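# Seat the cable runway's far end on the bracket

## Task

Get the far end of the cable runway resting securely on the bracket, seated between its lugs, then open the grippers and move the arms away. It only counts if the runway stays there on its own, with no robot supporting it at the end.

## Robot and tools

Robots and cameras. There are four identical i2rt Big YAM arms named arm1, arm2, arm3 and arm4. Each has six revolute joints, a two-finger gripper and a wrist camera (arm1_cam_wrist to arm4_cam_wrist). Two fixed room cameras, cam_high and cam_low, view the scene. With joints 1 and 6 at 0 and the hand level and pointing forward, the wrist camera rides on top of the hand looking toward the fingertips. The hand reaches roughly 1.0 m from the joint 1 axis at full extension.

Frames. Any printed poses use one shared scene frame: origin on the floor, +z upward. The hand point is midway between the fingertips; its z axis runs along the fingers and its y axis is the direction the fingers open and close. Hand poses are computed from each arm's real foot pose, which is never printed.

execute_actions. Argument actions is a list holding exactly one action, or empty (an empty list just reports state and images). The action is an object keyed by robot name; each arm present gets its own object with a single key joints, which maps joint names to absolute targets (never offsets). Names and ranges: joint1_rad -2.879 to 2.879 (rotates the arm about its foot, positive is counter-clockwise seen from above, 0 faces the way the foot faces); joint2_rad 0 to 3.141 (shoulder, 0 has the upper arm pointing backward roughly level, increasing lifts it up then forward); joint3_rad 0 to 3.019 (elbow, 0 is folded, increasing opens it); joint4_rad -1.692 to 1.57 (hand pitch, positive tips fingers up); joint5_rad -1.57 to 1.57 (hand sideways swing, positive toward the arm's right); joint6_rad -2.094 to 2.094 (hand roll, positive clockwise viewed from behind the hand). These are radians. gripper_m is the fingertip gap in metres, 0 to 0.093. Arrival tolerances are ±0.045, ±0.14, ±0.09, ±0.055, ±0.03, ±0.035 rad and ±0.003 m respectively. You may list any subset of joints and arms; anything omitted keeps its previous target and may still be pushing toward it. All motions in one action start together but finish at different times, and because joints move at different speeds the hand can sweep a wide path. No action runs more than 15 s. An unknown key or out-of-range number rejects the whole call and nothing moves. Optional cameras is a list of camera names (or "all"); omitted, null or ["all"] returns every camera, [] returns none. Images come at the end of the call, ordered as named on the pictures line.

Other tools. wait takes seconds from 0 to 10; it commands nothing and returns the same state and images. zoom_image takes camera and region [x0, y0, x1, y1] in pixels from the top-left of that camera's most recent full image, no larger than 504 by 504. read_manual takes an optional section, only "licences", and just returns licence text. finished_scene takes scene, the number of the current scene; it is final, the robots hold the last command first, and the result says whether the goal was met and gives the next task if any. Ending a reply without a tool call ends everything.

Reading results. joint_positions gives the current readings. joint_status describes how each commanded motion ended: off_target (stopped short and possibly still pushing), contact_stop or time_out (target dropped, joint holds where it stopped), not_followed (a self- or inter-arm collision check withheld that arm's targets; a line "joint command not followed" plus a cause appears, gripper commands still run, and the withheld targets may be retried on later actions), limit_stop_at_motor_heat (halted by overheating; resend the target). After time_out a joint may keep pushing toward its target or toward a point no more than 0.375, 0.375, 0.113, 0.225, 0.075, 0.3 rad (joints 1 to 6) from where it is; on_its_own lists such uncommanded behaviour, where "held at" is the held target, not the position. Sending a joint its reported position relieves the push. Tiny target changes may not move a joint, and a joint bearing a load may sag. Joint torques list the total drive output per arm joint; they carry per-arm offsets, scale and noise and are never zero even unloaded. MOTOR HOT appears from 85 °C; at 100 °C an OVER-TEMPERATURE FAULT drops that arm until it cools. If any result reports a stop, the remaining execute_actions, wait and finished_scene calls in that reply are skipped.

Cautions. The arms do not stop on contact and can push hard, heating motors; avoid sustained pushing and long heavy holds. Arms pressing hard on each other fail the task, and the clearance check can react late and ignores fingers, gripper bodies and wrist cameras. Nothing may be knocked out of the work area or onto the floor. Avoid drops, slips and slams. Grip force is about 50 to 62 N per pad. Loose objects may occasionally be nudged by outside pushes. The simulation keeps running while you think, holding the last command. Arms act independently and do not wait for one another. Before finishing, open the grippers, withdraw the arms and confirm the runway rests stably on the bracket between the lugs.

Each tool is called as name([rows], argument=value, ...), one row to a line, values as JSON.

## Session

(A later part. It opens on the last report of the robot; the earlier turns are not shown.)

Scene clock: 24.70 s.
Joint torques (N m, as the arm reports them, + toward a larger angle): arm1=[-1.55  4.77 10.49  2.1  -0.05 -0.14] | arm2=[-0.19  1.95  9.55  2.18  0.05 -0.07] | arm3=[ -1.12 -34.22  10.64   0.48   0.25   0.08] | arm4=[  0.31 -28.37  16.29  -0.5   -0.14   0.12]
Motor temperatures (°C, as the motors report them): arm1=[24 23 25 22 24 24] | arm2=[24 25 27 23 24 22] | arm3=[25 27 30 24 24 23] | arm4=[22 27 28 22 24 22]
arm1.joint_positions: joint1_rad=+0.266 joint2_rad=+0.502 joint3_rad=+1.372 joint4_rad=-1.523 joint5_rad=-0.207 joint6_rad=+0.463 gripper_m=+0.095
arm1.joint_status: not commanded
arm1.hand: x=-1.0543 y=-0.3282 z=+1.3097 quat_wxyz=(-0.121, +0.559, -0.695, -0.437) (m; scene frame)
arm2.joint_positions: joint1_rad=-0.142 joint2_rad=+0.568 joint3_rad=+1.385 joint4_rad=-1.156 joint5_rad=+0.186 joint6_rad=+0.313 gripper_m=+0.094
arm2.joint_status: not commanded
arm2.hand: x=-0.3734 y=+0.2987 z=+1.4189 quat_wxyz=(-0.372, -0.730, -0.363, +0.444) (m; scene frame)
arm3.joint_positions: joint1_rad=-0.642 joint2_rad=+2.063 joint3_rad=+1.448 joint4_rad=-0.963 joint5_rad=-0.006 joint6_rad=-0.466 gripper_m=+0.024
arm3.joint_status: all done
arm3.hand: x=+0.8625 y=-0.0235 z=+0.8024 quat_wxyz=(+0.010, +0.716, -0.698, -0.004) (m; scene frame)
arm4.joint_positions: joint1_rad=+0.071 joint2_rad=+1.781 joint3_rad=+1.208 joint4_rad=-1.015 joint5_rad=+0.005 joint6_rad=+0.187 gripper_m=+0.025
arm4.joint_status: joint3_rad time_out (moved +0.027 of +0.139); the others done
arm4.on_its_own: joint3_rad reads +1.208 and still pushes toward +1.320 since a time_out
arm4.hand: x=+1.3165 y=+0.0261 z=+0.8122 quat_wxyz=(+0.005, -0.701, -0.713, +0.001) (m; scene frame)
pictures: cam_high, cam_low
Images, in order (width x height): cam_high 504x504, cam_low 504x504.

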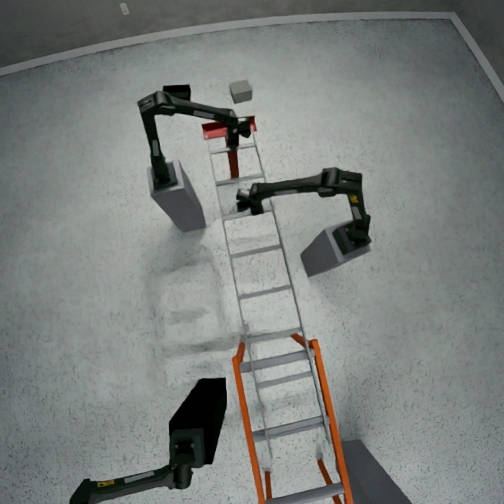

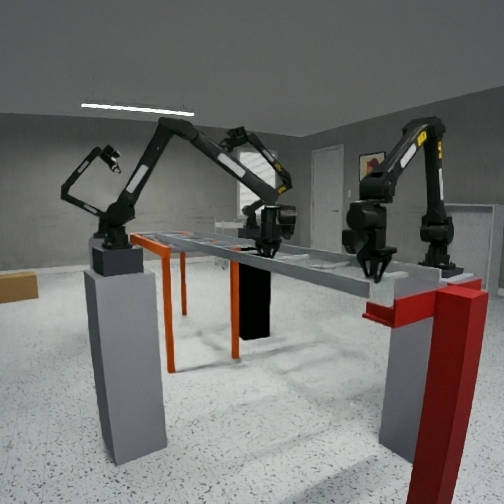

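execute_actions([
  {"arm4":{"joints":{"joint1_rad":0.215,"joint2_rad":1.715,"joint3_rad":1.39,"joint4_rad":-1.04,"joint6_rad":0.345}},"arm3":{"joints":{"joint1_rad":-0.76,"joint2_rad":1.98,"joint3_rad":1.65,"joint4_rad":-1.025,"joint6_rad":-0.57}}},
], cameras=["arm4_cam_wrist","cam_low","cam_high"])

zoom_image(camera="cam_high", region=[180,85,290,185])

Scene clock: 27.57 s.
Joint torques (N m, as the arm reports them, + toward a larger angle): arm1=[-1.56  4.73 10.47  2.11 -0.05 -0.14] | arm2=[-0.53  2.19  9.61  2.24  0.01 -0.02] | arm3=[ -0.53 -33.6   14.01   0.09   0.04   0.07] | arm4=[ -0.75 -26.82  15.59  -0.2    0.19   0.05]
Motor temperatures (°C, as the motors report them): arm1=[24 23 25 22 24 24] | arm2=[24 25 27 23 24 22] | arm3=[25 28 30 24 24 23] | arm4=[22 27 29 22 24 22]
arm1.joint_positions: joint1_rad=+0.266 joint2_rad=+0.502 joint3_rad=+1.372 joint4_rad=-1.523 joint5_rad=-0.207 joint6_rad=+0.463 gripper_m=+0.095
arm1.joint_status: not commanded
arm1.hand: x=-1.0543 y=-0.3282 z=+1.3097 quat_wxyz=(-0.121, +0.559, -0.695, -0.437) (m; scene frame)
arm2.joint_positions: joint1_rad=-0.142 joint2_rad=+0.568 joint3_rad=+1.385 joint4_rad=-1.156 joint5_rad=+0.186 joint6_rad=+0.313 gripper_m=+0.094
arm2.joint_status: not commanded
arm2.hand: x=-0.3734 y=+0.2987 z=+1.4189 quat_wxyz=(-0.372, -0.730, -0.363, +0.444) (m; scene frame)
arm3.joint_positions: joint1_rad=-0.767 joint2_rad=+2.102 joint3_rad=+1.568 joint4_rad=-1.015 joint5_rad=+0.001 joint6_rad=-0.584 gripper_m=+0.024
arm3.joint_status: all done
arm3.hand: x=+0.9452 y=-0.0286 z=+0.8177 quat_wxyz=(-0.005, +0.714, -0.701, -0.004) (m; scene frame)
arm4.joint_positions: joint1_rad=+0.223 joint2_rad=+1.798 joint3_rad=+1.291 joint4_rad=-1.033 joint5_rad=-0.005 joint6_rad=+0.338 gripper_m=+0.025
arm4.joint_status: joint3_rad time_out (moved +0.083 of +0.182); the others done
arm4.on_its_own: joint3_rad reads +1.291 and still pushes toward +1.390 since a time_out
arm4.hand: x=+1.3995 y=+0.0181 z=+0.8317 quat_wxyz=(-0.019, -0.701, -0.713, +0.008) (m; scene frame)
pictures: arm4_cam_wrist, cam_high, cam_low
Images, in order (width x height): arm4_cam_wrist 616x616, cam_high 504x504, cam_low 504x504.

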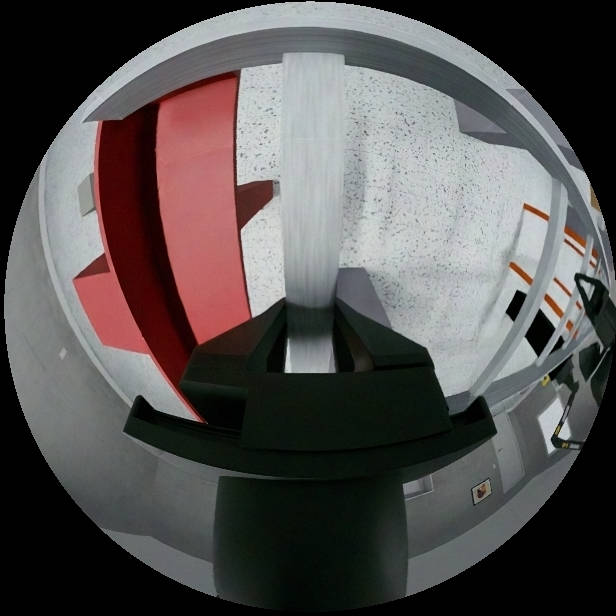

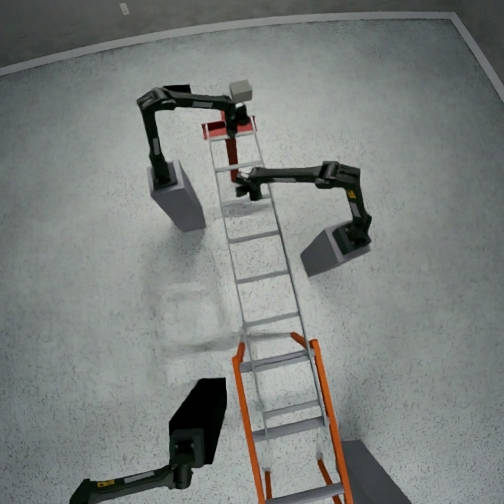

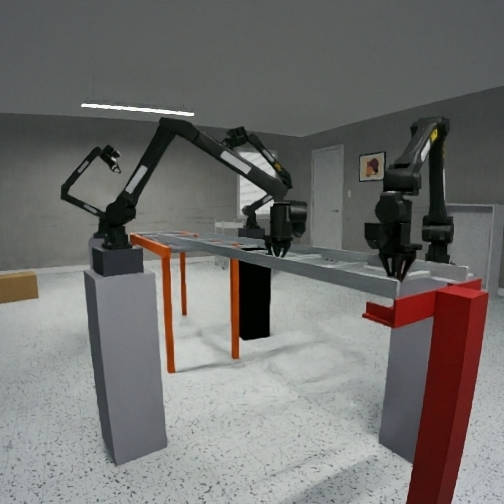

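Region (180, 85, 290, 185) of cam_high's 504x504 image, scaled by 4.582, with more detail than that image has; it fills the top 458 rows of this view, and the rest is white.

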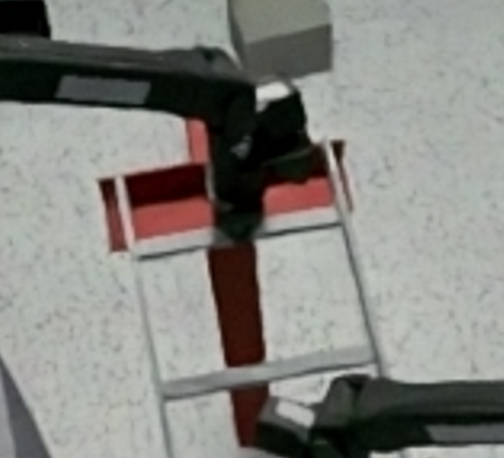

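Good; lower in two stages.

execute_actions([
  {"arm4":{"joints":{"joint2_rad":1.775,"joint3_rad":1.36,"joint4_rad":-1.0}},"arm3":{"joints":{"joint1_rad":-0.752,"joint2_rad":2.035,"joint3_rad":1.63,"joint4_rad":-1.0}}},
], cameras=["cam_low"])

execute_actions([
  {"arm4":{"joints":{"joint2_rad":1.825,"joint3_rad":1.31,"joint4_rad":-0.965}},"arm3":{"joints":{"joint2_rad":2.09,"joint3_rad":1.59,"joint4_rad":-0.975}}},
], cameras=["arm4_cam_wrist","cam_low","cam_high"])

zoom_image(camera="cam_high", region=[180,85,290,185])

Scene clock: 29.03 s.
Joint torques (N m, as the arm reports them, + toward a larger angle): arm1=[-1.62  4.79 10.48  2.1  -0.05 -0.14] | arm2=[-0.46  2.3   9.62  2.15  0.01 -0.05] | arm3=[  0.31 -33.03  11.94   0.45   0.21   0.05] | arm4=[ -1.46 -28.22  12.83   0.17  -0.03   0.01]
Motor temperatures (°C, as the motors report them): arm1=[24 23 25 22 24 24] | arm2=[24 25 27 23 24 22] | arm3=[25 28 31 24 23 23] | arm4=[22 27 29 22 24 22]
arm1.joint_positions: joint1_rad=+0.266 joint2_rad=+0.502 joint3_rad=+1.372 joint4_rad=-1.523 joint5_rad=-0.207 joint6_rad=+0.463 gripper_m=+0.095
arm1.joint_status: not commanded
arm1.hand: x=-1.0543 y=-0.3282 z=+1.3097 quat_wxyz=(-0.121, +0.559, -0.695, -0.437) (m; scene frame)
arm2.joint_positions: joint1_rad=-0.142 joint2_rad=+0.568 joint3_rad=+1.385 joint4_rad=-1.156 joint5_rad=+0.186 joint6_rad=+0.313 gripper_m=+0.094
arm2.joint_status: not commanded
arm2.hand: x=-0.3734 y=+0.2987 z=+1.4189 quat_wxyz=(-0.372, -0.730, -0.363, +0.444) (m; scene frame)
arm3.joint_positions: joint1_rad=-0.765 joint2_rad=+2.144 joint3_rad=+1.568 joint4_rad=-0.999 joint5_rad=-0.004 joint6_rad=-0.583 gripper_m=+0.024
arm3.joint_status: all done
arm3.hand: x=+0.9420 y=-0.0301 z=+0.7931 quat_wxyz=(+0.008, +0.714, -0.701, -0.004) (m; scene frame)
arm4.joint_positions: joint1_rad=+0.220 joint2_rad=+1.866 joint3_rad=+1.291 joint4_rad=-1.001 joint5_rad=+0.002 joint6_rad=+0.337 gripper_m=+0.025
arm4.joint_status: all done
arm4.hand: x=+1.3973 y=+0.0152 z=+0.7983 quat_wxyz=(-0.001, -0.702, -0.713, +0.003) (m; scene frame)
pictures: cam_low
Images, in order (width x height): cam_low 504x504.

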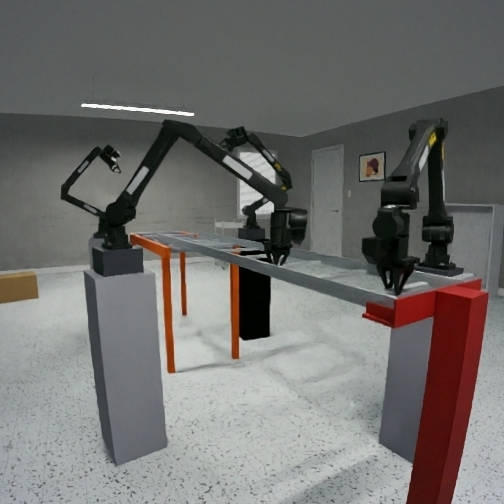

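Scene clock: 29.63 s.
Joint torques (N m, as the arm reports them, + toward a larger angle): arm1=[-1.57  4.81 10.49  2.11 -0.05 -0.14] | arm2=[-0.01  2.66  9.76  2.29  0.05 -0.05] | arm3=[  0.39 -28.06   9.25   1.05   0.27   0.04] | arm4=[  0.08 -23.47  10.15   0.22  -0.1    0.02]
Motor temperatures (°C, as the motors report them): arm1=[24 23 25 22 24 24] | arm2=[24 25 27 23 24 22] | arm3=[25 28 30 24 23 23] | arm4=[22 27 29 22 24 22]
arm1.joint_positions: joint1_rad=+0.266 joint2_rad=+0.502 joint3_rad=+1.372 joint4_rad=-1.523 joint5_rad=-0.207 joint6_rad=+0.463 gripper_m=+0.095
arm1.joint_status: not commanded
arm1.hand: x=-1.0543 y=-0.3282 z=+1.3097 quat_wxyz=(-0.121, +0.559, -0.695, -0.437) (m; scene frame)
arm2.joint_positions: joint1_rad=-0.142 joint2_rad=+0.568 joint3_rad=+1.385 joint4_rad=-1.156 joint5_rad=+0.186 joint6_rad=+0.313 gripper_m=+0.094
arm2.joint_status: not commanded
arm2.hand: x=-0.3734 y=+0.2987 z=+1.4189 quat_wxyz=(-0.372, -0.730, -0.363, +0.444) (m; scene frame)
arm3.joint_positions: joint1_rad=-0.765 joint2_rad=+2.151 joint3_rad=+1.561 joint4_rad=-0.985 joint5_rad=-0.007 joint6_rad=-0.583 gripper_m=+0.024
arm3.joint_status: all done
arm3.hand: x=+0.9410 y=-0.0307 z=+0.7872 quat_wxyz=(+0.009, +0.714, -0.701, -0.005) (m; scene frame)
arm4.joint_positions: joint1_rad=+0.220 joint2_rad=+1.871 joint3_rad=+1.275 joint4_rad=-0.972 joint5_rad=+0.005 joint6_rad=+0.337 gripper_m=+0.025
arm4.joint_status: all done
arm4.hand: x=+1.3966 y=+0.0159 z=+0.7902 quat_wxyz=(-0.004, -0.702, -0.713, +0.006) (m; scene frame)
pictures: arm4_cam_wrist, cam_high, cam_low
Images, in order (width x height): arm4_cam_wrist 616x616, cam_high 504x504, cam_low 504x504.

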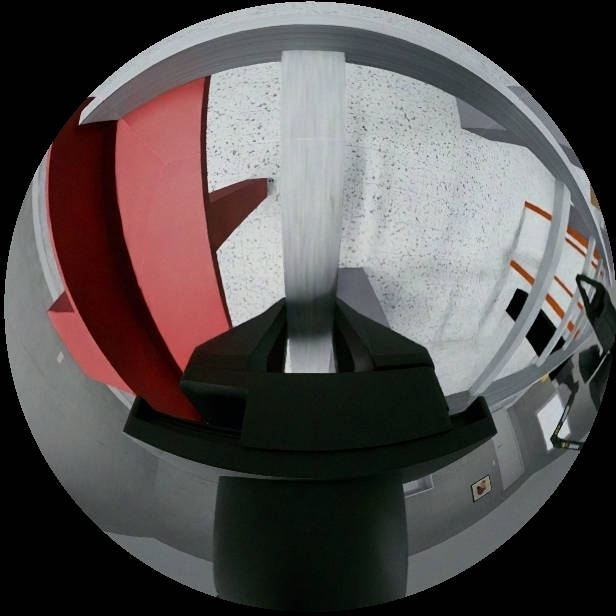

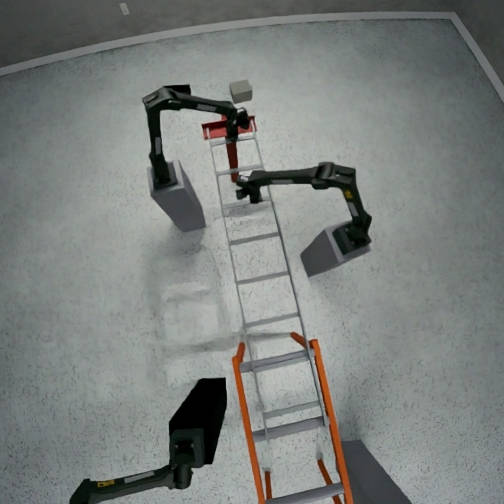

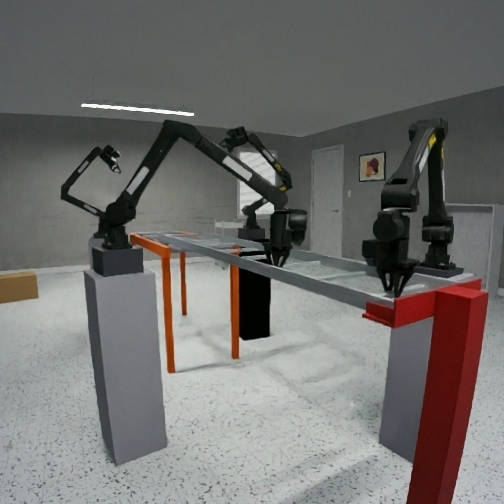

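Region (180, 85, 290, 185) of cam_high's 504x504 image, scaled by 4.582, with more detail than that image has; it fills the top 458 rows of this view, and the rest is white.

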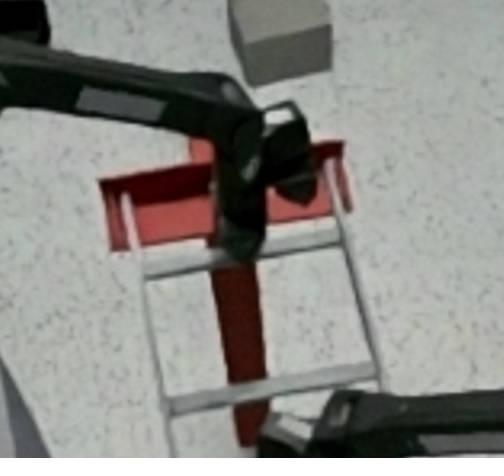

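execute_actions([
  {"arm4":{"joints":{"gripper_m":0.065,"joint2_rad":1.855}},"arm3":{"joints":{"gripper_m":0.07,"joint2_rad":2.13}}},
], cameras=[])

execute_actions([
  {"arm4":{"joints":{"joint2_rad":1.3,"joint4_rad":-1.35}},"arm3":{"joints":{"joint2_rad":1.6,"joint4_rad":-1.4}}},
], cameras=["arm4_cam_wrist","cam_low","cam_high"])

Scene clock: 30.83 s.
Joint torques (N m, as the arm reports them, + toward a larger angle): arm1=[-1.57  4.77 10.48  2.1  -0.05 -0.14] | arm2=[-0.31  1.82  9.61  2.16  0.01  0.  ] | arm3=[  0.17 -23.67   9.21   1.12   0.18   0.05] | arm4=[ -0.16 -20.3   10.17   0.3   -0.03   0.03]
Motor temperatures (°C, as the motors report them): arm1=[24 23 25 22 24 24] | arm2=[24 25 27 23 24 22] | arm3=[25 28 30 24 23 23] | arm4=[22 28 29 22 24 22]
arm1.joint_positions: joint1_rad=+0.266 joint2_rad=+0.502 joint3_rad=+1.372 joint4_rad=-1.523 joint5_rad=-0.207 joint6_rad=+0.463 gripper_m=+0.095
arm1.joint_status: not commanded
arm1.hand: x=-1.0543 y=-0.3282 z=+1.3097 quat_wxyz=(-0.121, +0.559, -0.695, -0.437) (m; scene frame)
arm2.joint_positions: joint1_rad=-0.142 joint2_rad=+0.568 joint3_rad=+1.385 joint4_rad=-1.156 joint5_rad=+0.186 joint6_rad=+0.313 gripper_m=+0.094
arm2.joint_status: not commanded
arm2.hand: x=-0.3734 y=+0.2987 z=+1.4189 quat_wxyz=(-0.372, -0.730, -0.363, +0.444) (m; scene frame)
arm3.joint_positions: joint1_rad=-0.762 joint2_rad=+2.149 joint3_rad=+1.561 joint4_rad=-0.985 joint5_rad=-0.004 joint6_rad=-0.582 gripper_m=+0.070
arm3.joint_status: all done
arm3.hand: x=+0.9402 y=-0.0295 z=+0.7886 quat_wxyz=(+0.007, +0.714, -0.700, -0.004) (m; scene frame)
arm4.joint_positions: joint1_rad=+0.220 joint2_rad=+1.868 joint3_rad=+1.277 joint4_rad=-0.972 joint5_rad=+0.003 joint6_rad=+0.337 gripper_m=+0.065
arm4.joint_status: all done
arm4.hand: x=+1.3974 y=+0.0147 z=+0.7927 quat_wxyz=(-0.007, -0.702, -0.713, +0.006) (m; scene frame)
pictures: none
No camera images: the call's "cameras" was empty. Leave "cameras" out to get every camera's image.

Scene clock: 32.37 s.
Joint torques (N m, as the arm reports them, + toward a larger angle): arm1=[-1.6   4.75 10.48  2.12 -0.05 -0.15] | arm2=[-0.17  1.86  9.63  2.16  0.03 -0.02] | arm3=[ -0.14 -16.32  10.31   0.2    0.17   0.05] | arm4=[-0.39 -9.18 11.78  0.09 -0.02  0.07]
Motor temperatures (°C, as the motors report them): arm1=[24 23 25 22 24 24] | arm2=[24 25 27 23 24 22] | arm3=[25 28 30 24 23 23] | arm4=[22 27 29 22 24 22]
arm1.joint_positions: joint1_rad=+0.266 joint2_rad=+0.502 joint3_rad=+1.372 joint4_rad=-1.523 joint5_rad=-0.207 joint6_rad=+0.463 gripper_m=+0.095
arm1.joint_status: not commanded
arm1.hand: x=-1.0543 y=-0.3282 z=+1.3097 quat_wxyz=(-0.121, +0.559, -0.695, -0.437) (m; scene frame)
arm2.joint_positions: joint1_rad=-0.142 joint2_rad=+0.568 joint3_rad=+1.385 joint4_rad=-1.156 joint5_rad=+0.186 joint6_rad=+0.313 gripper_m=+0.094
arm2.joint_status: not commanded
arm2.hand: x=-0.3734 y=+0.2987 z=+1.4189 quat_wxyz=(-0.372, -0.730, -0.363, +0.444) (m; scene frame)
arm3.joint_positions: joint1_rad=-0.762 joint2_rad=+1.608 joint3_rad=+1.569 joint4_rad=-1.386 joint5_rad=-0.004 joint6_rad=-0.581 gripper_m=+0.070
arm3.joint_status: all done
arm3.hand: x=+0.8999 y=-0.0973 z=+1.0847 quat_wxyz=(-0.065, +0.713, -0.698, -0.019) (m; scene frame)
arm4.joint_positions: joint1_rad=+0.220 joint2_rad=+1.284 joint3_rad=+1.282 joint4_rad=-1.339 joint5_rad=+0.003 joint6_rad=+0.337 gripper_m=+0.065
arm4.joint_status: all done
arm4.hand: x=+1.3630 y=+0.1102 z=+1.0503 quat_wxyz=(-0.107, -0.697, -0.707, +0.053) (m; scene frame)
pictures: arm4_cam_wrist, cam_high, cam_low
Images, in order (width x height): arm4_cam_wrist 616x616, cam_high 504x504, cam_low 504x504.

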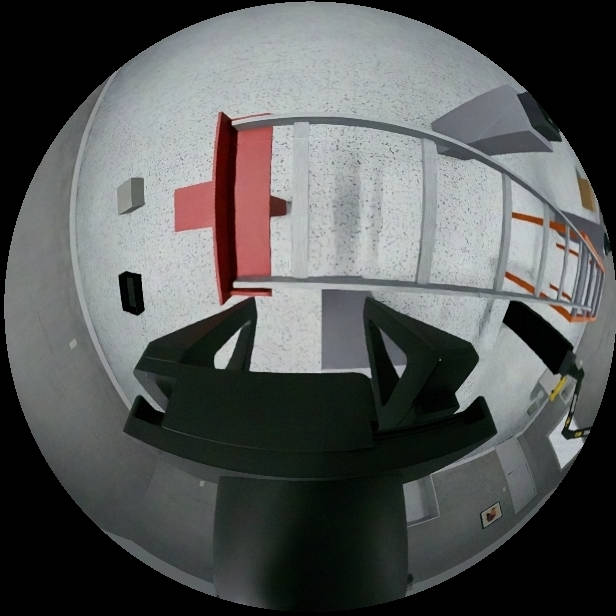

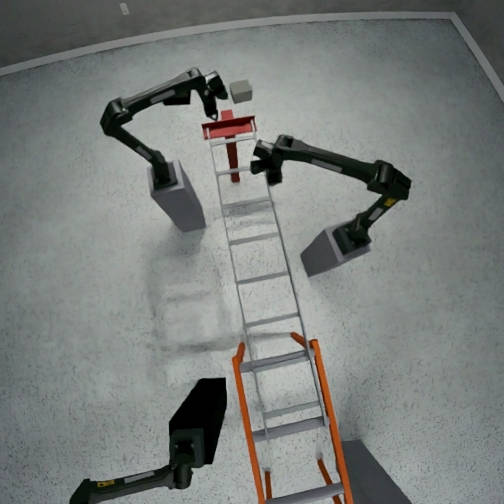

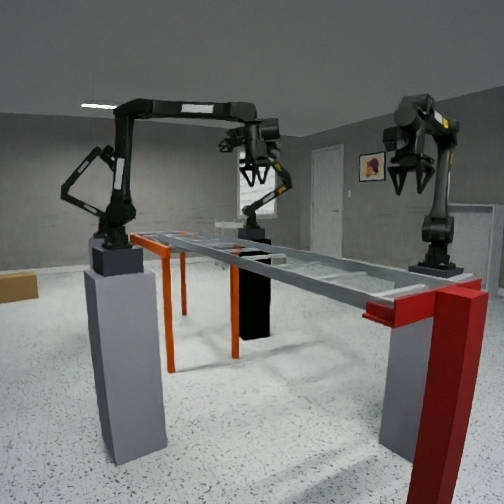

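finished_scene(scene=2)

The scene is finished: the task was done.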